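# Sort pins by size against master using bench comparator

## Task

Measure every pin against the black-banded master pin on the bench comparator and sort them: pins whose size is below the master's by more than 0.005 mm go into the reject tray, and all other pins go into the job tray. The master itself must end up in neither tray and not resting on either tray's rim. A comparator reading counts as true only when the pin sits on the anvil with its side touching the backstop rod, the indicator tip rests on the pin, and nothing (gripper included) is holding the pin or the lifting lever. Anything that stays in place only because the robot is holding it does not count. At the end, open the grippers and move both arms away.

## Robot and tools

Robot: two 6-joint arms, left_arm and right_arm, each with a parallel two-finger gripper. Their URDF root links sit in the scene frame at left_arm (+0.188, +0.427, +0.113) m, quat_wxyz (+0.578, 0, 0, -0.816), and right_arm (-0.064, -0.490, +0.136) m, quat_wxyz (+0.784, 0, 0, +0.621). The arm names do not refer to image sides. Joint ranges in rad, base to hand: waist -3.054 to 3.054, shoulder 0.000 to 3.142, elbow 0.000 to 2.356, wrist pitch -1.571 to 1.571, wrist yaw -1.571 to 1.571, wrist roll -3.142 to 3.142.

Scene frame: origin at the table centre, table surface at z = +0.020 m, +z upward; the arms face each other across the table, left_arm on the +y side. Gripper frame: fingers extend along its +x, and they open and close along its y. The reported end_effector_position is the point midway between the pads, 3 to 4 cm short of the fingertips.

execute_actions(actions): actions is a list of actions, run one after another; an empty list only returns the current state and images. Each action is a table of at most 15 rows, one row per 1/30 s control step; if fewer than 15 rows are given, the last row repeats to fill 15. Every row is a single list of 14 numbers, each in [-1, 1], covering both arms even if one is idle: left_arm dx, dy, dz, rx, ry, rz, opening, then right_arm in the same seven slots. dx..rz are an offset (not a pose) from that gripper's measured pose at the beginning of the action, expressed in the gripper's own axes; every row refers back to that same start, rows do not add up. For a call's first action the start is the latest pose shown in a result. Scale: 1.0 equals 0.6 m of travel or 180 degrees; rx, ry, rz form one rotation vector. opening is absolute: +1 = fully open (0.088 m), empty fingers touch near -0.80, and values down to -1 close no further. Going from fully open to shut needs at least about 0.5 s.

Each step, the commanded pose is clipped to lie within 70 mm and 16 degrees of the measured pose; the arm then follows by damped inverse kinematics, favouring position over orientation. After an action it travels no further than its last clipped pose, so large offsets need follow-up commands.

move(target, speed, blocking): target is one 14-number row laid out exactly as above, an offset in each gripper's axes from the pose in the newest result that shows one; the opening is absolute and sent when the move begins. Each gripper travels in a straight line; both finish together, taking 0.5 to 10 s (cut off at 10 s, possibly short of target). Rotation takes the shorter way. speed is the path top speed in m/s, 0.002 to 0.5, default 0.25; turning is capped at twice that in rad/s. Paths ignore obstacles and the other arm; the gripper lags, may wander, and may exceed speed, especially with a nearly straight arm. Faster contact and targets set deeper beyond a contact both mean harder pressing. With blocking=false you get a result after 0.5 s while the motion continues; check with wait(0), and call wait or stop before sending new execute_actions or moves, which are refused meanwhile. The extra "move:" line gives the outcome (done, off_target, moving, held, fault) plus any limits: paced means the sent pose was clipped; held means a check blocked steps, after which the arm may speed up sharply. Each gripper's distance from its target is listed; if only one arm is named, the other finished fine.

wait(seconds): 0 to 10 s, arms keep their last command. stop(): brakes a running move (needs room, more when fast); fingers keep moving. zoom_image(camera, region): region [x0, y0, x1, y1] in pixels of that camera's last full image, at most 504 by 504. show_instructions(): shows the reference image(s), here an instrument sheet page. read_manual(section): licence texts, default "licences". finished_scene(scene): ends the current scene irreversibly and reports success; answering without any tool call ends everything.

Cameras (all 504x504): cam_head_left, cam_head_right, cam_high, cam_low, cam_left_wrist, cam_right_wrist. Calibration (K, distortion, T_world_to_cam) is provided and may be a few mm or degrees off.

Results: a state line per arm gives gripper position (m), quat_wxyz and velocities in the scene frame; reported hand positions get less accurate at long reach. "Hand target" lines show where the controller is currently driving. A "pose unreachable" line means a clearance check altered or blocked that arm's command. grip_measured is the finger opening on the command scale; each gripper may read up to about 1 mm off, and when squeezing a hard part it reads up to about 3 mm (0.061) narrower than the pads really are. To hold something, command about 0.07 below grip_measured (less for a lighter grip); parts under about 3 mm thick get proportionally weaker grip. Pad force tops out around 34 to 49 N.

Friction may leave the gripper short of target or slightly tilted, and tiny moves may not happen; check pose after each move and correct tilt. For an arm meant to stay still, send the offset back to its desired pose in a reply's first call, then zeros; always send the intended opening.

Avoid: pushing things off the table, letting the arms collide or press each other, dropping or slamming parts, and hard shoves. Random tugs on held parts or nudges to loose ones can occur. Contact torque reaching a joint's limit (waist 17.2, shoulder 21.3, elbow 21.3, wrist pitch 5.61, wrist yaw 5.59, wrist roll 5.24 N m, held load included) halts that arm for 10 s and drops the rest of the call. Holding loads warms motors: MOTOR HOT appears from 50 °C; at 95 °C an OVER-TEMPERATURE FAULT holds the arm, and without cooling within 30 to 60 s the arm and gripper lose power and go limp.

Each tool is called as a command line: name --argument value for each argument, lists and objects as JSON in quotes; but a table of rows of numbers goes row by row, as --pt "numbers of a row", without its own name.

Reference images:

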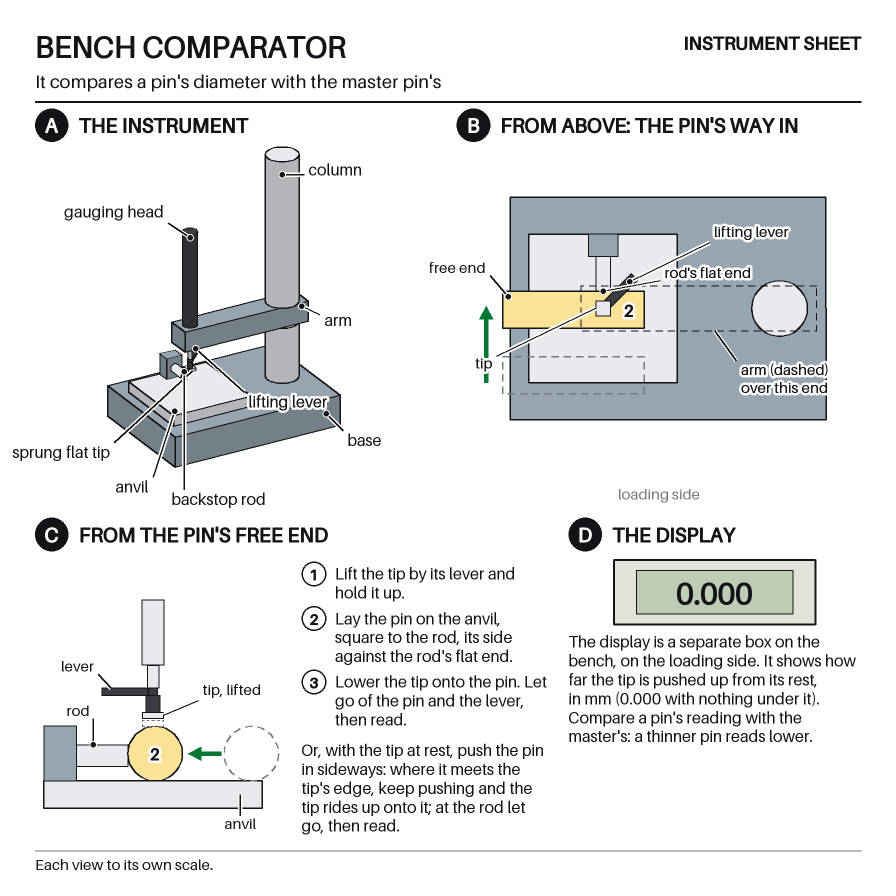

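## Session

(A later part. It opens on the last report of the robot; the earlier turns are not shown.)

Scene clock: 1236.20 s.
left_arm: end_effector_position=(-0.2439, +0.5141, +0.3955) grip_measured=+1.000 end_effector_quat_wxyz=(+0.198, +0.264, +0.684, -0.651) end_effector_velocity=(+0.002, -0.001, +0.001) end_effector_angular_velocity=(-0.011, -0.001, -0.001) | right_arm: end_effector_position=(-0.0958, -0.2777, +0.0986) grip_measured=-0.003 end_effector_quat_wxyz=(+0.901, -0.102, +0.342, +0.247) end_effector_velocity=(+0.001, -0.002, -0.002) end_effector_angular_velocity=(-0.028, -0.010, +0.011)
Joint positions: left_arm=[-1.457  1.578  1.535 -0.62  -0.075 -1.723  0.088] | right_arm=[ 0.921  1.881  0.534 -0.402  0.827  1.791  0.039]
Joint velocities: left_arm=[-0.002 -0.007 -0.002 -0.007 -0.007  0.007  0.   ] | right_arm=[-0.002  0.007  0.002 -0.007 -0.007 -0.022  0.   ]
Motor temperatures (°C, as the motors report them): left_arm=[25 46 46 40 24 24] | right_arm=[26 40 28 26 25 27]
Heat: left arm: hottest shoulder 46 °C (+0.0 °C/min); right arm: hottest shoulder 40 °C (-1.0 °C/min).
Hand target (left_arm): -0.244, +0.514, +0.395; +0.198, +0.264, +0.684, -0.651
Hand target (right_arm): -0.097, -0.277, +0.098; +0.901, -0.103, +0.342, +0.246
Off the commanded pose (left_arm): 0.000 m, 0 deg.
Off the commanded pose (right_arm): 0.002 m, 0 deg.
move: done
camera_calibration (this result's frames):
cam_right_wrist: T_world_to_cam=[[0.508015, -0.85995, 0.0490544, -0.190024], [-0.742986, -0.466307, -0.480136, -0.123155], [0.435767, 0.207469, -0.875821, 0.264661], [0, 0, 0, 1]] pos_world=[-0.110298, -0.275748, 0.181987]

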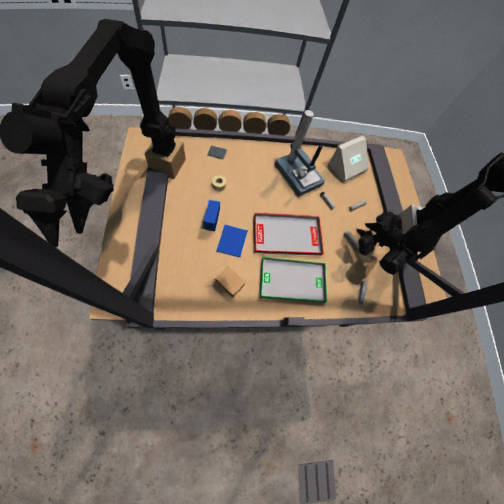

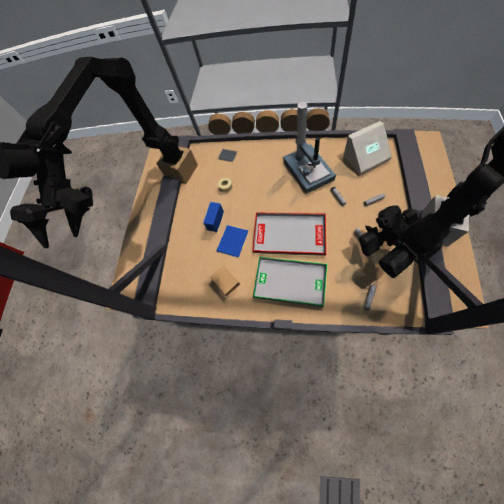

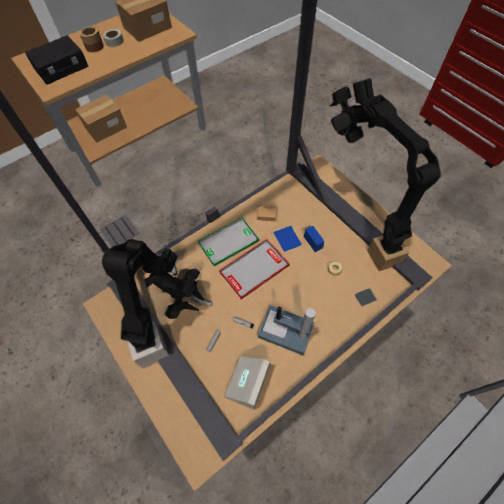

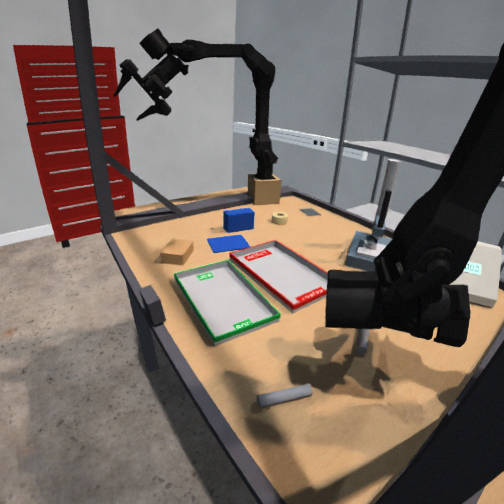

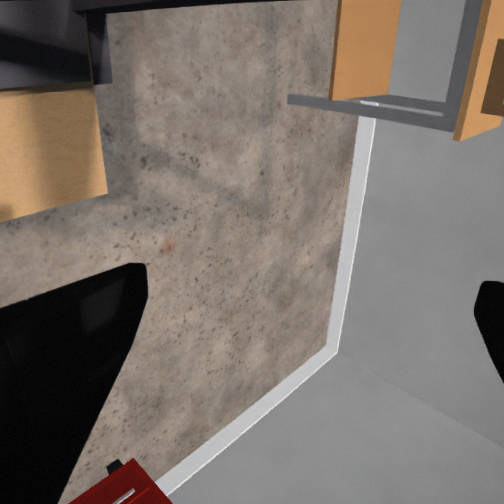

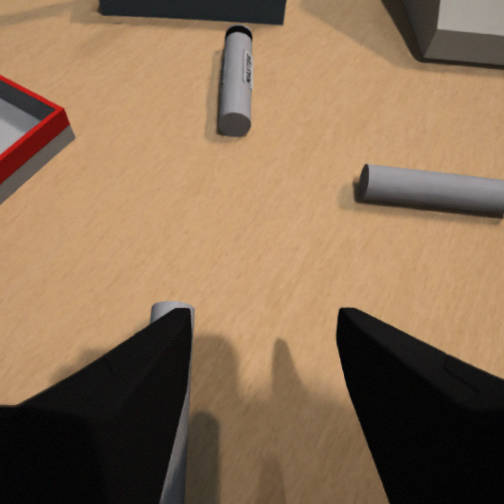

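move --target '[0,0,0,0,0,0,1, -0.03,0.06,0.02,0,0,0,0.0]' --speed 0.1

Scene clock: 1243.63 s.
left_arm: end_effector_position=(-0.2439, +0.5141, +0.3955) grip_measured=+1.000 end_effector_quat_wxyz=(+0.198, +0.264, +0.684, -0.651) end_effector_velocity=(+0.002, +0.002, -0.001) end_effector_angular_velocity=(+0.020, -0.010, +0.005) | right_arm: end_effector_position=(-0.1177, -0.2511, +0.1191) grip_measured=-0.002 end_effector_quat_wxyz=(+0.901, -0.101, +0.342, +0.247) end_effector_velocity=(-0.000, -0.002, -0.000) end_effector_angular_velocity=(-0.028, +0.006, -0.001)
Joint positions: left_arm=[-1.457  1.578  1.535 -0.62  -0.075 -1.723  0.088] | right_arm=[ 0.921  1.882  0.693 -0.558  0.827  1.791  0.039]
Joint velocities: left_arm=[-0.002 -0.002 -0.002 -0.007  0.007 -0.022  0.   ] | right_arm=[-0.002 -0.002  0.007 -0.022 -0.022 -0.007 -0.   ]
Motor temperatures (°C, as the motors report them): left_arm=[25 46 46 40 24 24] | right_arm=[26 40 28 26 25 27]
Heat: left arm: hottest shoulder 46 °C (+0.0 °C/min); right arm: hottest shoulder 40 °C (-1.0 °C/min).
Hand target (left_arm): -0.244, +0.514, +0.395; +0.198, +0.264, +0.684, -0.651
Hand target (right_arm): -0.119, -0.249, +0.119; +0.901, -0.102, +0.342, +0.247
Off the commanded pose (left_arm): 0.000 m, 0 deg.
Off the commanded pose (right_arm): 0.002 m, 0 deg.
move: done
camera_calibration (this result's frames):
cam_right_wrist: T_world_to_cam=[[0.507861, -0.860162, 0.0468884, -0.156817], [-0.743756, -0.465293, -0.479927, -0.117082], [0.434632, 0.208863, -0.876055, 0.28688], [0, 0, 0, 1]] pos_world=[-0.132127, -0.249284, 0.202485]

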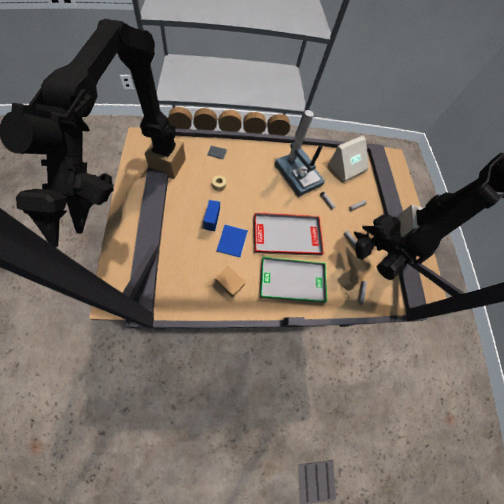

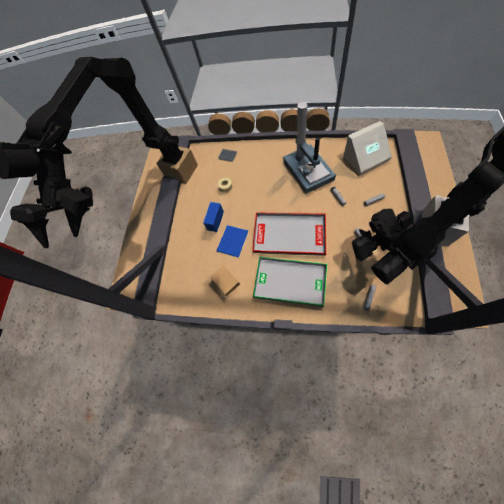

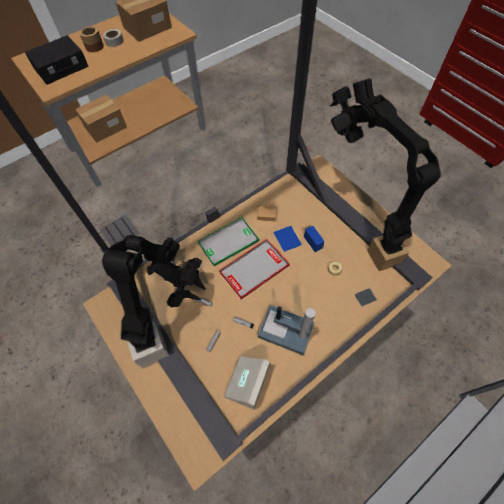

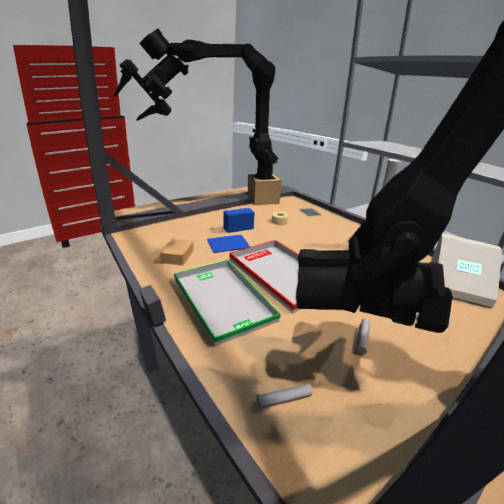

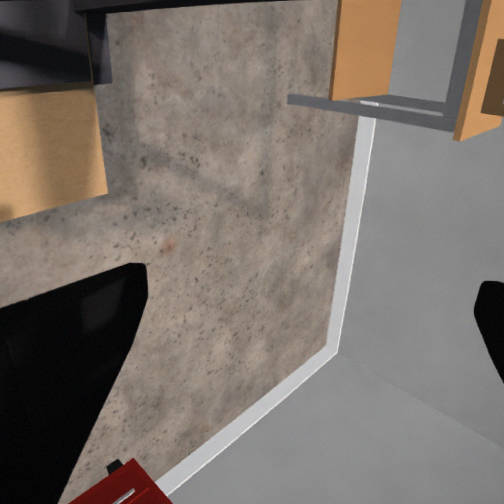

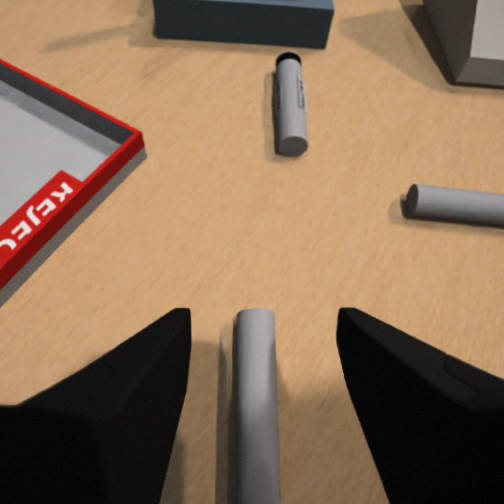

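move --target '[0,0,0,0,0,0,1, 0.0127,0.006,-0.0745,0,0,0,0.0]' --speed 0.1

Scene clock: 1259.57 s.
left_arm: end_effector_position=(-0.2439, +0.5141, +0.3955) grip_measured=+1.000 end_effector_quat_wxyz=(+0.198, +0.264, +0.684, -0.651) end_effector_velocity=(+0.002, -0.000, -0.001) end_effector_angular_velocity=(+0.011, -0.008, +0.017) | right_arm: end_effector_position=(-0.1379, -0.2615, +0.0832) grip_measured=-0.002 end_effector_quat_wxyz=(+0.901, -0.103, +0.341, +0.248) end_effector_velocity=(-0.002, -0.000, -0.002) end_effector_angular_velocity=(-0.017, -0.002, +0.015)
Joint positions: left_arm=[-1.457  1.578  1.535 -0.62  -0.075 -1.723  0.088] | right_arm=[ 1.014  2.061  0.727 -0.511  0.808  1.92   0.039]
Joint velocities: left_arm=[-0.002 -0.002 -0.002 -0.007 -0.007 -0.022  0.   ] | right_arm=[ 0.002  0.007  0.002  0.007 -0.007 -0.022 -0.   ]
Motor temperatures (°C, as the motors report them): left_arm=[25 46 46 40 24 24] | right_arm=[26 40 29 26 25 27]
Heat: left arm: hottest shoulder 46 °C (+0.0 °C/min); right arm: hottest shoulder 40 °C (+0.0 °C/min).
Hand target (left_arm): -0.244, +0.514, +0.395; +0.198, +0.264, +0.684, -0.651
Hand target (right_arm): -0.140, -0.261, +0.081; +0.901, -0.101, +0.342, +0.248
Off the commanded pose (left_arm): 0.000 m, 0 deg.
Off the commanded pose (right_arm): 0.003 m, 0 deg.
move: done
camera_calibration (this result's frames):
cam_right_wrist: T_world_to_cam=[[0.509626, -0.858951, 0.0498556, -0.15352], [-0.741226, -0.467724, -0.481474, -0.154342], [0.436881, 0.208417, -0.875041, 0.266475], [0, 0, 0, 1]] pos_world=[-0.152582, -0.259593, 0.166519]

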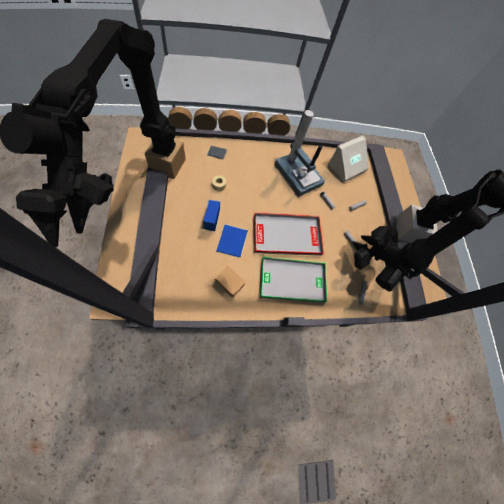

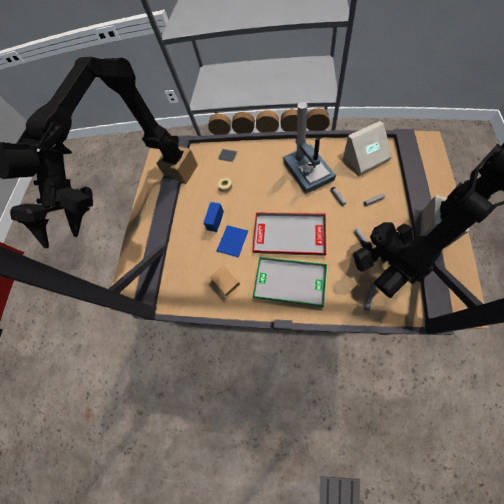

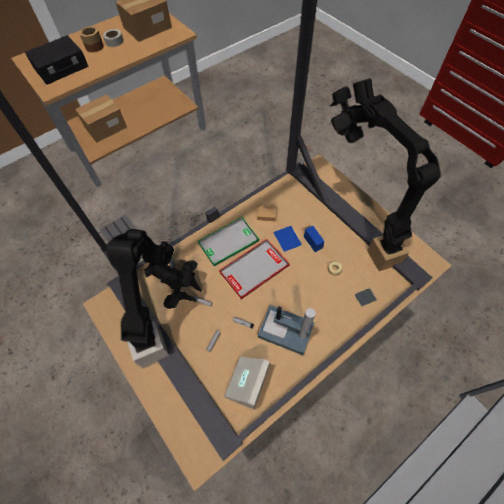

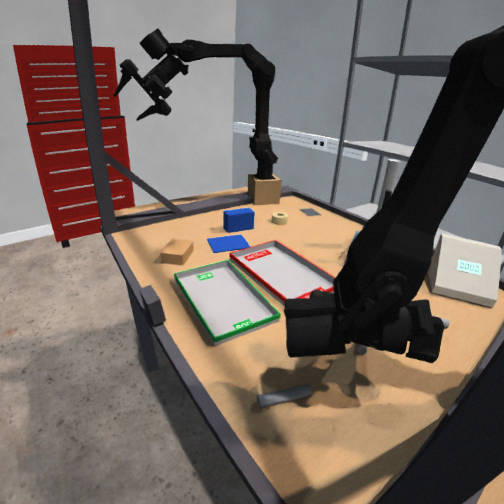

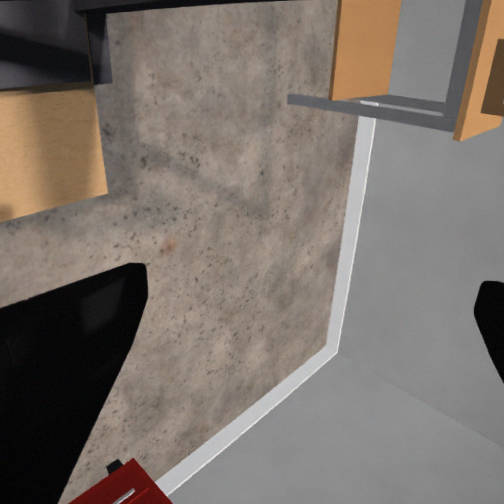

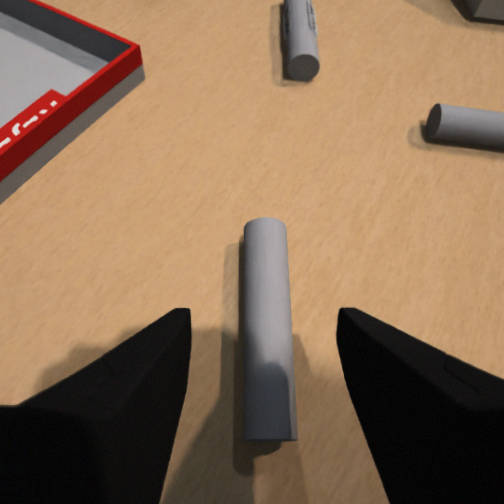

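move --target '[0,0,0,0,0,0,1, 0.0365,0,-0.0434,0,0,0,0.0]' --speed 0.07

Scene clock: 1264.90 s.
left_arm: end_effector_position=(-0.2439, +0.5141, +0.3955) grip_measured=+1.000 end_effector_quat_wxyz=(+0.198, +0.264, +0.684, -0.651) end_effector_velocity=(+0.002, -0.000, -0.001) end_effector_angular_velocity=(-0.000, -0.007, +0.008) | right_arm: end_effector_position=(-0.1377, -0.2622, +0.0520) grip_measured=-0.002 end_effector_quat_wxyz=(+0.901, -0.103, +0.341, +0.248) end_effector_velocity=(+0.000, -0.003, -0.004) end_effector_angular_velocity=(-0.021, +0.010, -0.004)
Joint positions: left_arm=[-1.457  1.578  1.535 -0.62  -0.075 -1.723  0.088] | right_arm=[ 1.015  2.191  0.727 -0.381  0.808  1.921  0.039]
Joint velocities: left_arm=[-0.002 -0.002 -0.002 -0.007 -0.007 -0.007  0.   ] | right_arm=[-0.002  0.007 -0.002  0.007 -0.022 -0.007 -0.   ]
Motor temperatures (°C, as the motors report them): left_arm=[25 46 46 40 24 24] | right_arm=[26 40 29 26 25 27]
Heat: left arm: hottest shoulder 46 °C (+0.0 °C/min); right arm: hottest shoulder 40 °C (+0.0 °C/min).
Hand target (left_arm): -0.244, +0.514, +0.395; +0.198, +0.264, +0.684, -0.651
Hand target (right_arm): -0.139, -0.262, +0.049; +0.901, -0.103, +0.341, +0.248
Off the commanded pose (left_arm): 0.000 m, 0 deg.
Off the commanded pose (right_arm): 0.003 m, 0 deg.
move: done
camera_calibration (this result's frames):
cam_right_wrist: T_world_to_cam=[[0.510303, -0.858597, 0.0490023, -0.152433], [-0.741077, -0.467936, -0.481499, -0.169547], [0.436344, 0.209396, -0.875076, 0.239415], [0, 0, 0, 1]] pos_world=[-0.152327, -0.260348, 0.135339]

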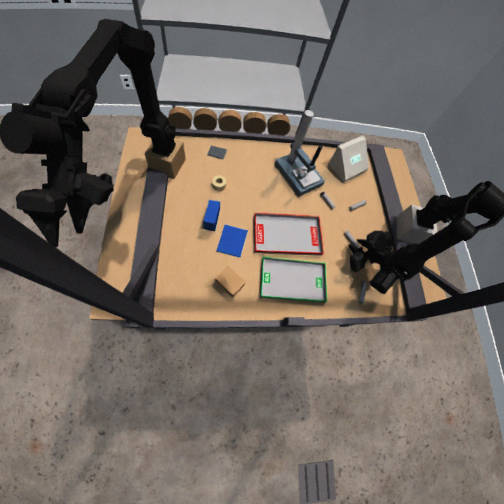

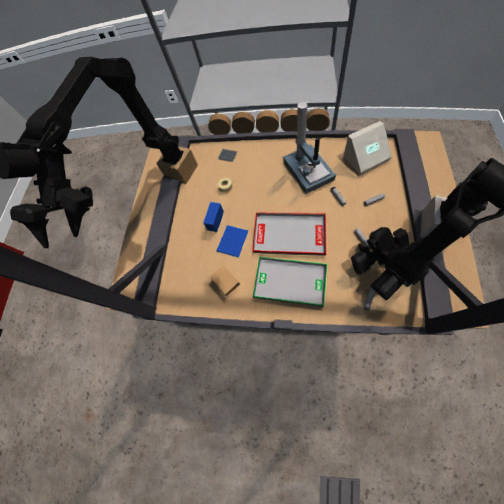

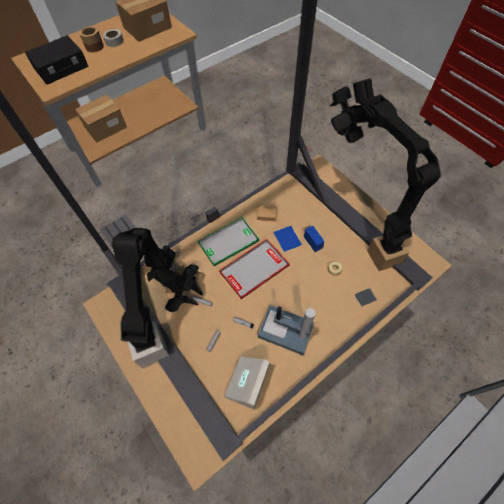

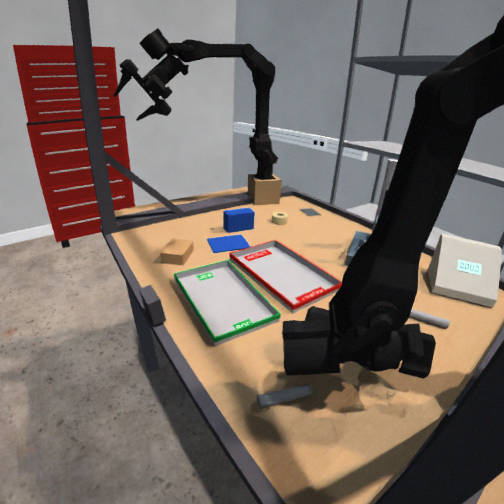

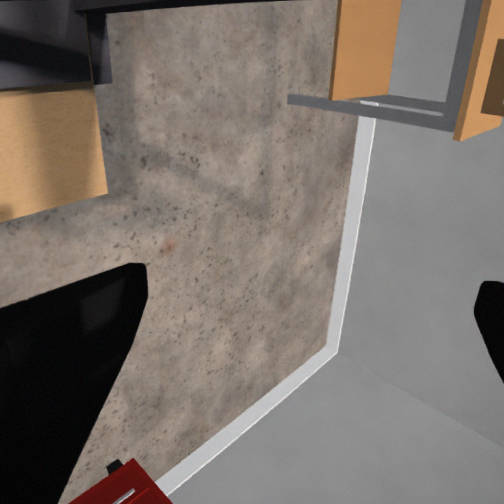

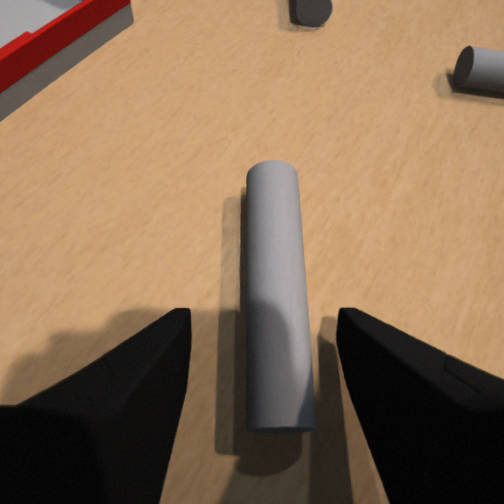

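execute_actions --actions '[]'

Scene clock: 1298.43 s.
left_arm: end_effector_position=(-0.2439, +0.5141, +0.3955) grip_measured=+1.000 end_effector_quat_wxyz=(+0.198, +0.264, +0.684, -0.651) end_effector_velocity=(+0.001, -0.002, +0.001) end_effector_angular_velocity=(+0.003, -0.002, +0.028) | right_arm: end_effector_position=(-0.1377, -0.2622, +0.0517) grip_measured=-0.002 end_effector_quat_wxyz=(+0.901, -0.103, +0.341, +0.248) end_effector_velocity=(+0.000, -0.000, +0.000) end_effector_angular_velocity=(-0.011, +0.001, +0.000)
Joint positions: left_arm=[-1.457  1.578  1.535 -0.62  -0.075 -1.723  0.088] | right_arm=[ 1.015  2.193  0.727 -0.38   0.808  1.921  0.039]
Joint velocities: left_arm=[-0.002 -0.002  0.002 -0.007 -0.022 -0.022  0.   ] | right_arm=[-0.002 -0.002  0.002 -0.007 -0.007 -0.007  0.   ]
Motor temperatures (°C, as the motors report them): left_arm=[25 46 47 41 24 24] | right_arm=[26 40 28 26 25 27]
Heat: left arm: hottest elbow 47 °C (+1.0 °C/min); right arm: hottest shoulder 40 °C (+0.0 °C/min).
Hand target (left_arm): -0.244, +0.514, +0.395; +0.198, +0.264, +0.684, -0.651
Hand target (right_arm): -0.139, -0.263, +0.049; +0.901, -0.103, +0.341, +0.248
Off the commanded pose (left_arm): 0.000 m, 0 deg.
Off the commanded pose (right_arm): 0.003 m, 0 deg.
camera_calibration (this result's frames):
cam_right_wrist: T_world_to_cam=[[0.510303, -0.858597, 0.0490023, -0.152445], [-0.741077, -0.467936, -0.481499, -0.169674], [0.436344, 0.209396, -0.875076, 0.239171], [0, 0, 0, 1]] pos_world=[-0.152309, -0.260367, 0.135065]

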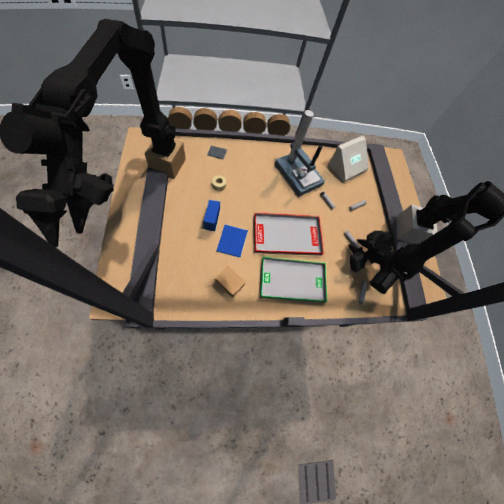

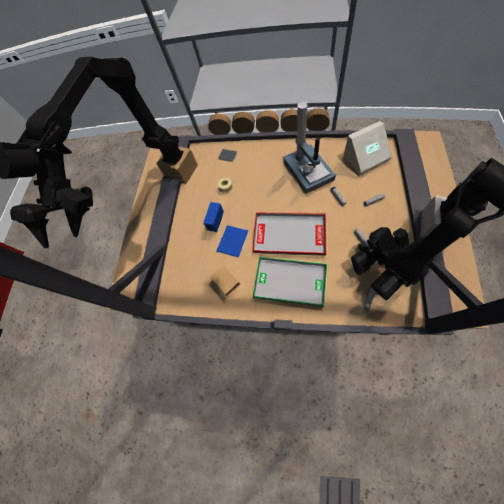

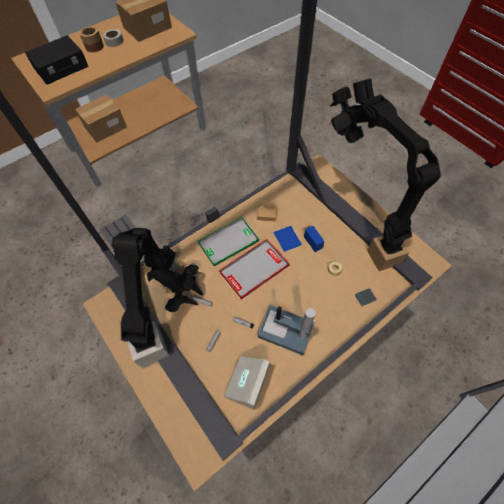

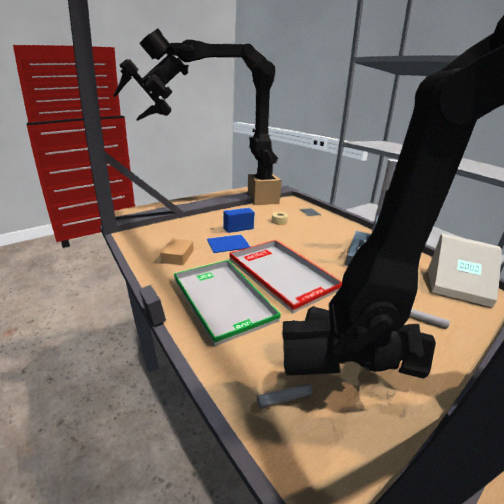

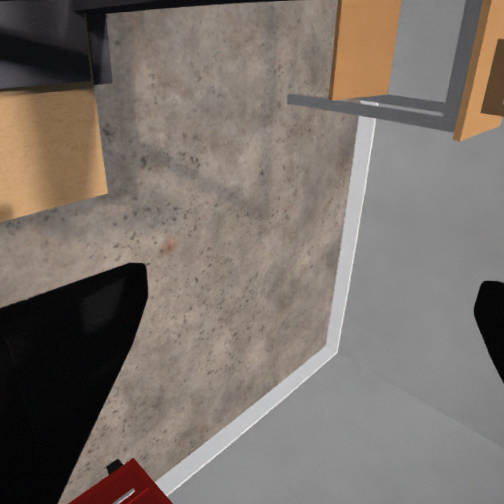

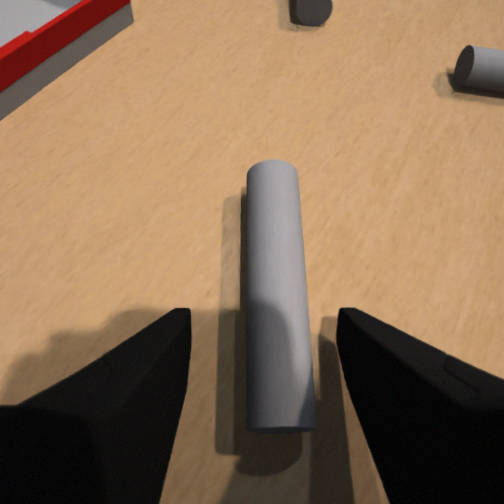

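execute_actions --actions '[[[0,0,0,0,0,0,1,0,0,0,0,0,0,-0.6]],[[0,0,0,0,0,0,1,0,0,0,0,0,0,-0.6]]]'

Scene clock: 1306.97 s.
left_arm: end_effector_position=(-0.2439, +0.5141, +0.3955) grip_measured=+1.000 end_effector_quat_wxyz=(+0.198, +0.264, +0.684, -0.651) end_effector_velocity=(+0.002, -0.001, +0.001) end_effector_angular_velocity=(+0.012, -0.004, +0.017) | right_arm: end_effector_position=(-0.1377, -0.2622, +0.0517) grip_measured=-0.519 end_effector_quat_wxyz=(+0.901, -0.102, +0.341, +0.249) end_effector_velocity=(+0.001, -0.002, -0.000) end_effector_angular_velocity=(-0.015, -0.003, +0.000)
Joint positions: left_arm=[-1.457  1.578  1.535 -0.62  -0.075 -1.723  0.088] | right_arm=[ 1.015  2.193  0.727 -0.38   0.808  1.921  0.014]
Joint velocities: left_arm=[-0.002 -0.007 -0.002 -0.007 -0.007 -0.022  0.   ] | right_arm=[-0.002 -0.002 -0.002 -0.007 -0.007 -0.007 -0.   ]
Motor temperatures (°C, as the motors report them): left_arm=[25 46 47 41 24 24] | right_arm=[26 40 28 26 25 27]
Heat: left arm: hottest elbow 47 °C (+1.0 °C/min); right arm: hottest shoulder 40 °C (+0.0 °C/min).
Hand target (left_arm): -0.244, +0.514, +0.395; +0.198, +0.264, +0.684, -0.651
Hand target (right_arm): -0.138, -0.262, +0.052; +0.901, -0.102, +0.341, +0.249
Off the commanded pose (left_arm): 0.000 m, 0 deg.
Off the commanded pose (right_arm): 0.000 m, 0 deg.
camera_calibration (this result's frames):
cam_right_wrist: T_world_to_cam=[[0.510317, -0.85861, 0.0486329, -0.152365], [-0.741206, -0.467806, -0.481426, -0.169682], [0.436108, 0.209633, -0.875136, 0.239198], [0, 0, 0, 1]] pos_world=[-0.152331, -0.260345, 0.135051]

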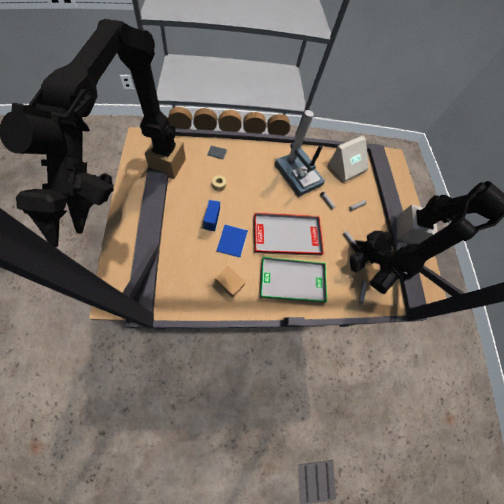

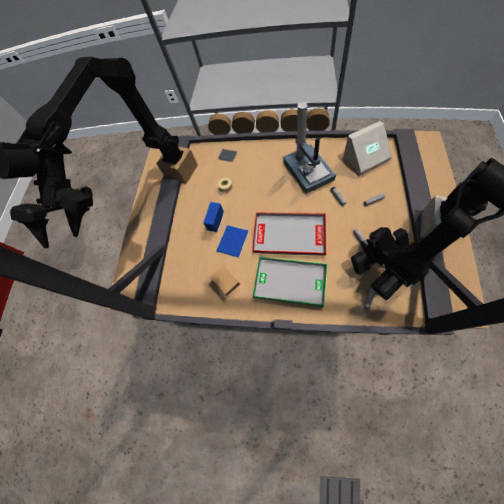

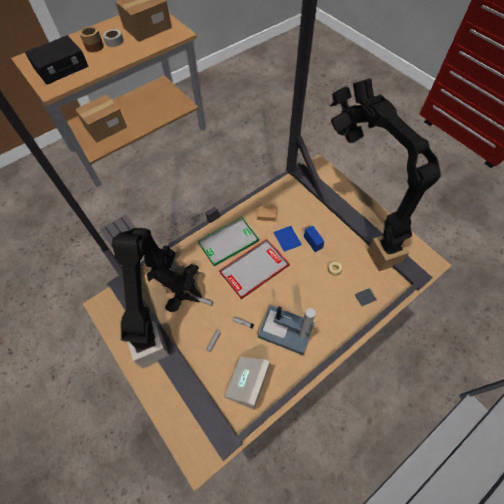

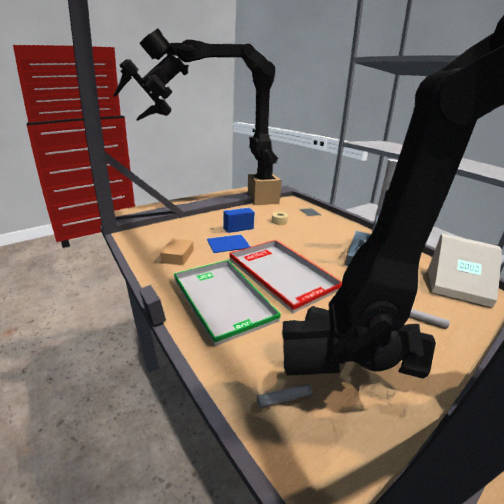

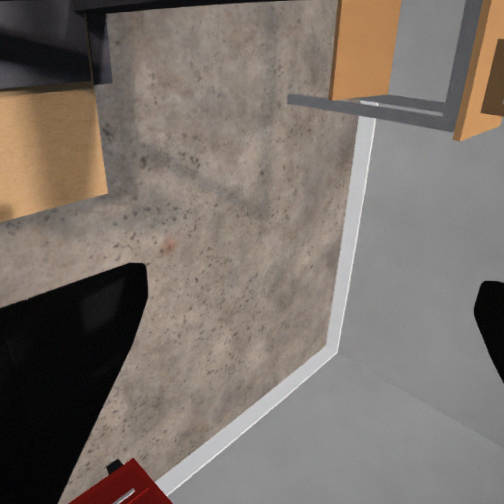

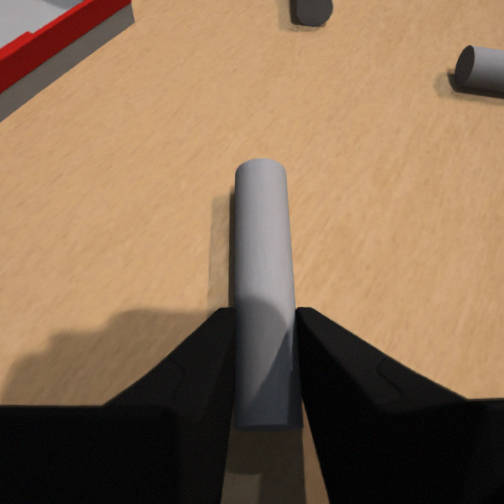

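move --target '[0,0,0,0,0,0,1,-0.075,0,0.089,0,0,0,-0.6]' --speed 0.1

Scene clock: 1314.03 s.
left_arm: end_effector_position=(-0.2439, +0.5141, +0.3955) grip_measured=+1.000 end_effector_quat_wxyz=(+0.198, +0.264, +0.684, -0.651) end_effector_velocity=(+0.001, -0.000, -0.003) end_effector_angular_velocity=(-0.013, -0.010, -0.001) | right_arm: end_effector_position=(-0.1338, -0.2645, +0.1159) grip_measured=-0.519 end_effector_quat_wxyz=(+0.902, -0.111, +0.339, +0.244) end_effector_velocity=(+0.001, -0.001, +0.003) end_effector_angular_velocity=(-0.024, -0.008, +0.010)
Joint positions: left_arm=[-1.457  1.578  1.535 -0.62  -0.075 -1.723  0.088] | right_arm=[ 1.008  1.929  0.732 -0.662  0.804  1.914  0.014]
Joint velocities: left_arm=[-0.002  0.002 -0.002 -0.007 -0.007  0.007  0.   ] | right_arm=[-0.002 -0.012  0.002 -0.022 -0.007 -0.022  0.   ]
Motor temperatures (°C, as the motors report them): left_arm=[25 46 47 41 24 24] | right_arm=[26 40 28 26 25 27]
Heat: left arm: hottest elbow 47 °C (+1.0 °C/min); right arm: hottest shoulder 40 °C (+0.0 °C/min).
Hand target (left_arm): -0.244, +0.514, +0.395; +0.198, +0.264, +0.684, -0.651
Hand target (right_arm): -0.136, -0.260, +0.121; +0.901, -0.103, +0.341, +0.248
Off the commanded pose (left_arm): 0.000 m, 0 deg.
Off the commanded pose (right_arm): 0.008 m, 1 deg.
move: done
camera_calibration (this result's frames):
cam_right_wrist: T_world_to_cam=[[0.507368, -0.859009, 0.0684172, -0.162314], [-0.737612, -0.473969, -0.480917, -0.138236], [0.44554, 0.193537, -0.874092, 0.291019], [0, 0, 0, 1]] pos_world=[-0.149272, -0.261272, 0.199003]

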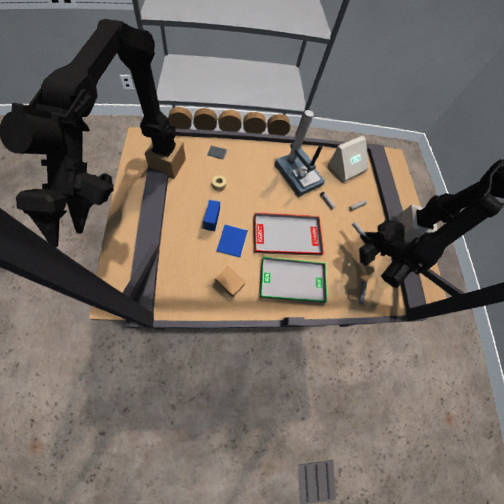

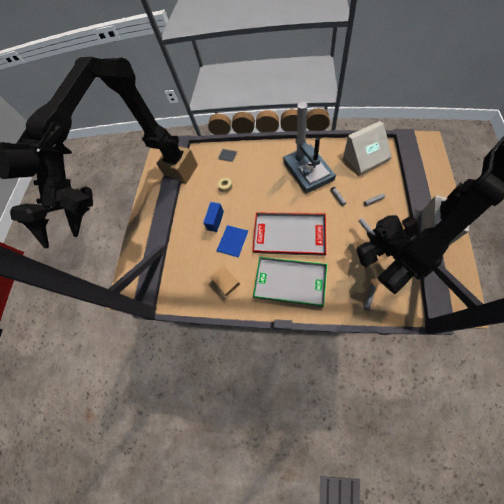

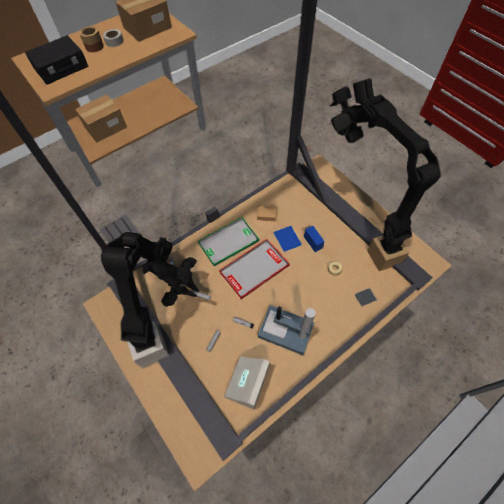

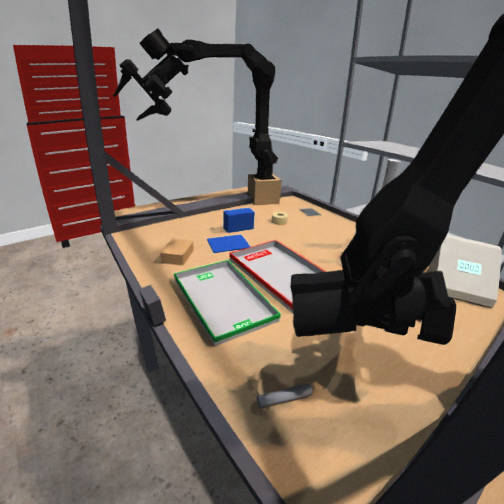

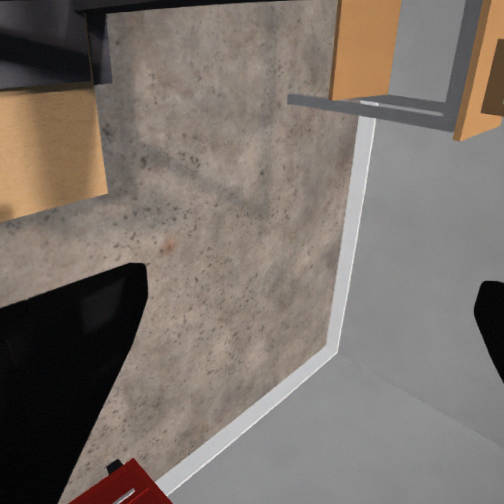

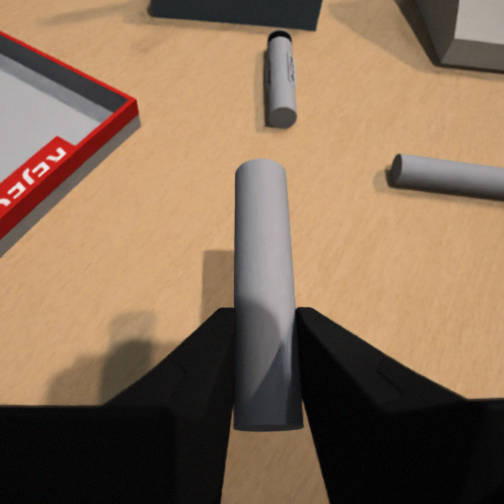

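move --target '[0,0,0,0,0,0,1,0.339,-0.045,0.312,0.004,0,0.004,-0.6]' --speed 0.15

Scene clock: 1352.10 s.
left_arm: end_effector_position=(-0.2439, +0.5141, +0.3955) grip_measured=+1.000 end_effector_quat_wxyz=(+0.198, +0.264, +0.684, -0.651) end_effector_velocity=(+0.002, -0.000, -0.001) end_effector_angular_velocity=(-0.000, -0.007, +0.008) | right_arm: end_effector_position=(+0.1129, -0.1505, +0.1173) grip_measured=-0.519 end_effector_quat_wxyz=(+0.899, -0.106, +0.348, +0.244) end_effector_velocity=(+0.002, -0.001, -0.002) end_effector_angular_velocity=(-0.019, -0.000, +0.012)
Joint positions: left_arm=[-1.457  1.578  1.535 -0.62  -0.075 -1.723  0.088] | right_arm=[-0.048  1.95   0.71   0.331  0.538  0.555  0.014]
Joint velocities: left_arm=[-0.002 -0.002 -0.002 -0.007 -0.007 -0.007  0.   ] | right_arm=[-0.007  0.002  0.002 -0.007 -0.007 -0.022 -0.   ]
Motor temperatures (°C, as the motors report them): left_arm=[25 47 47 41 24 24] | right_arm=[26 44 29 26 26 27]
Heat: left arm: hottest shoulder 47 °C (+0.0 °C/min); right arm: hottest shoulder 44 °C (+4.1 °C/min).
Hand target (left_arm): -0.244, +0.514, +0.395; +0.198, +0.264, +0.684, -0.651
Hand target (right_arm): +0.116, -0.146, +0.119; +0.900, -0.104, +0.345, +0.246
Off the commanded pose (left_arm): 0.000 m, 0 deg.
Off the commanded pose (right_arm): 0.008 m, 1 deg.
move: done
camera_calibration (this result's frames):
cam_right_wrist: T_world_to_cam=[[0.506143, -0.860764, 0.0538966, -0.188068], [-0.749298, -0.469822, -0.466712, 0.0987744], [0.427051, 0.195838, -0.882765, 0.163727], [0, 0, 0, 1]] pos_world=[0.0992811, -0.14754, 0.200768]

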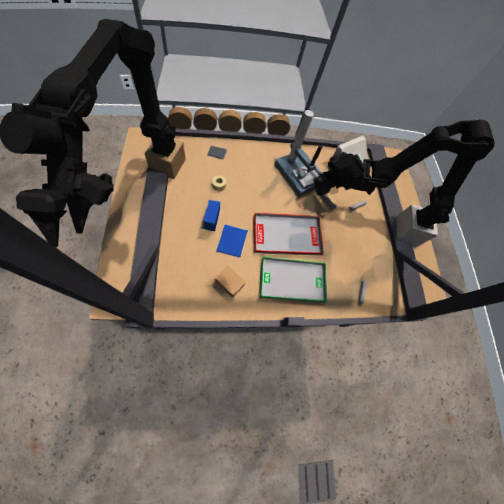

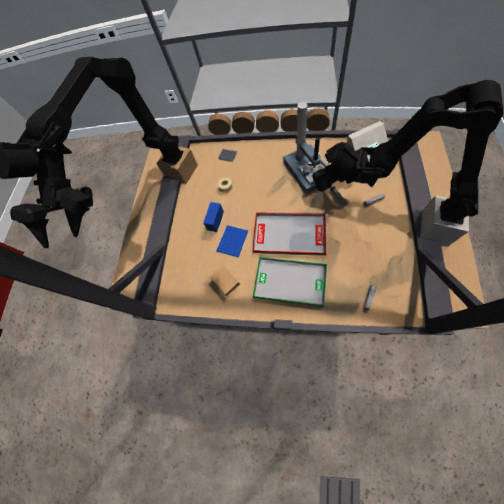

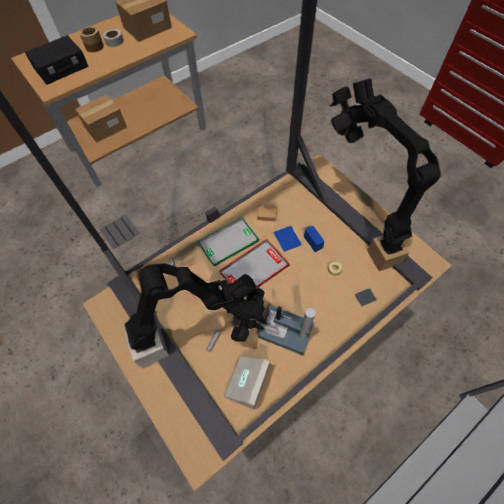

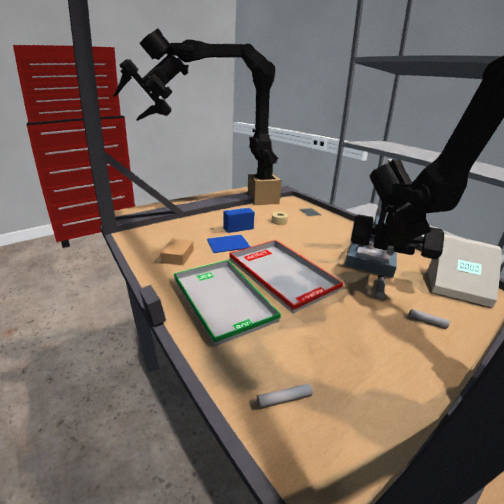

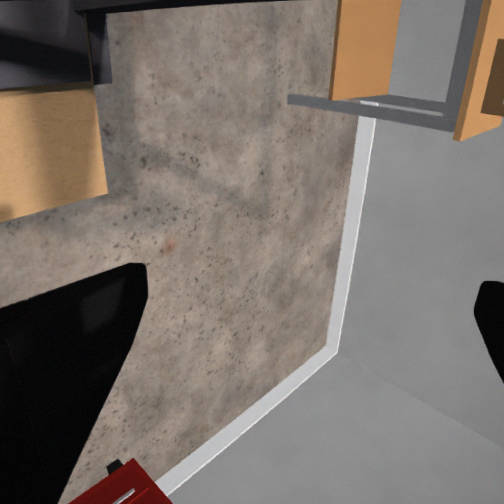

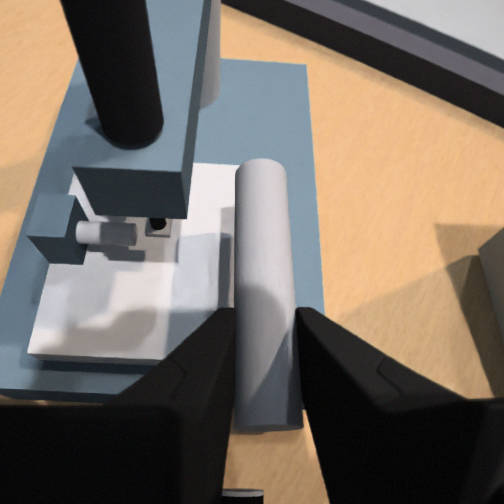

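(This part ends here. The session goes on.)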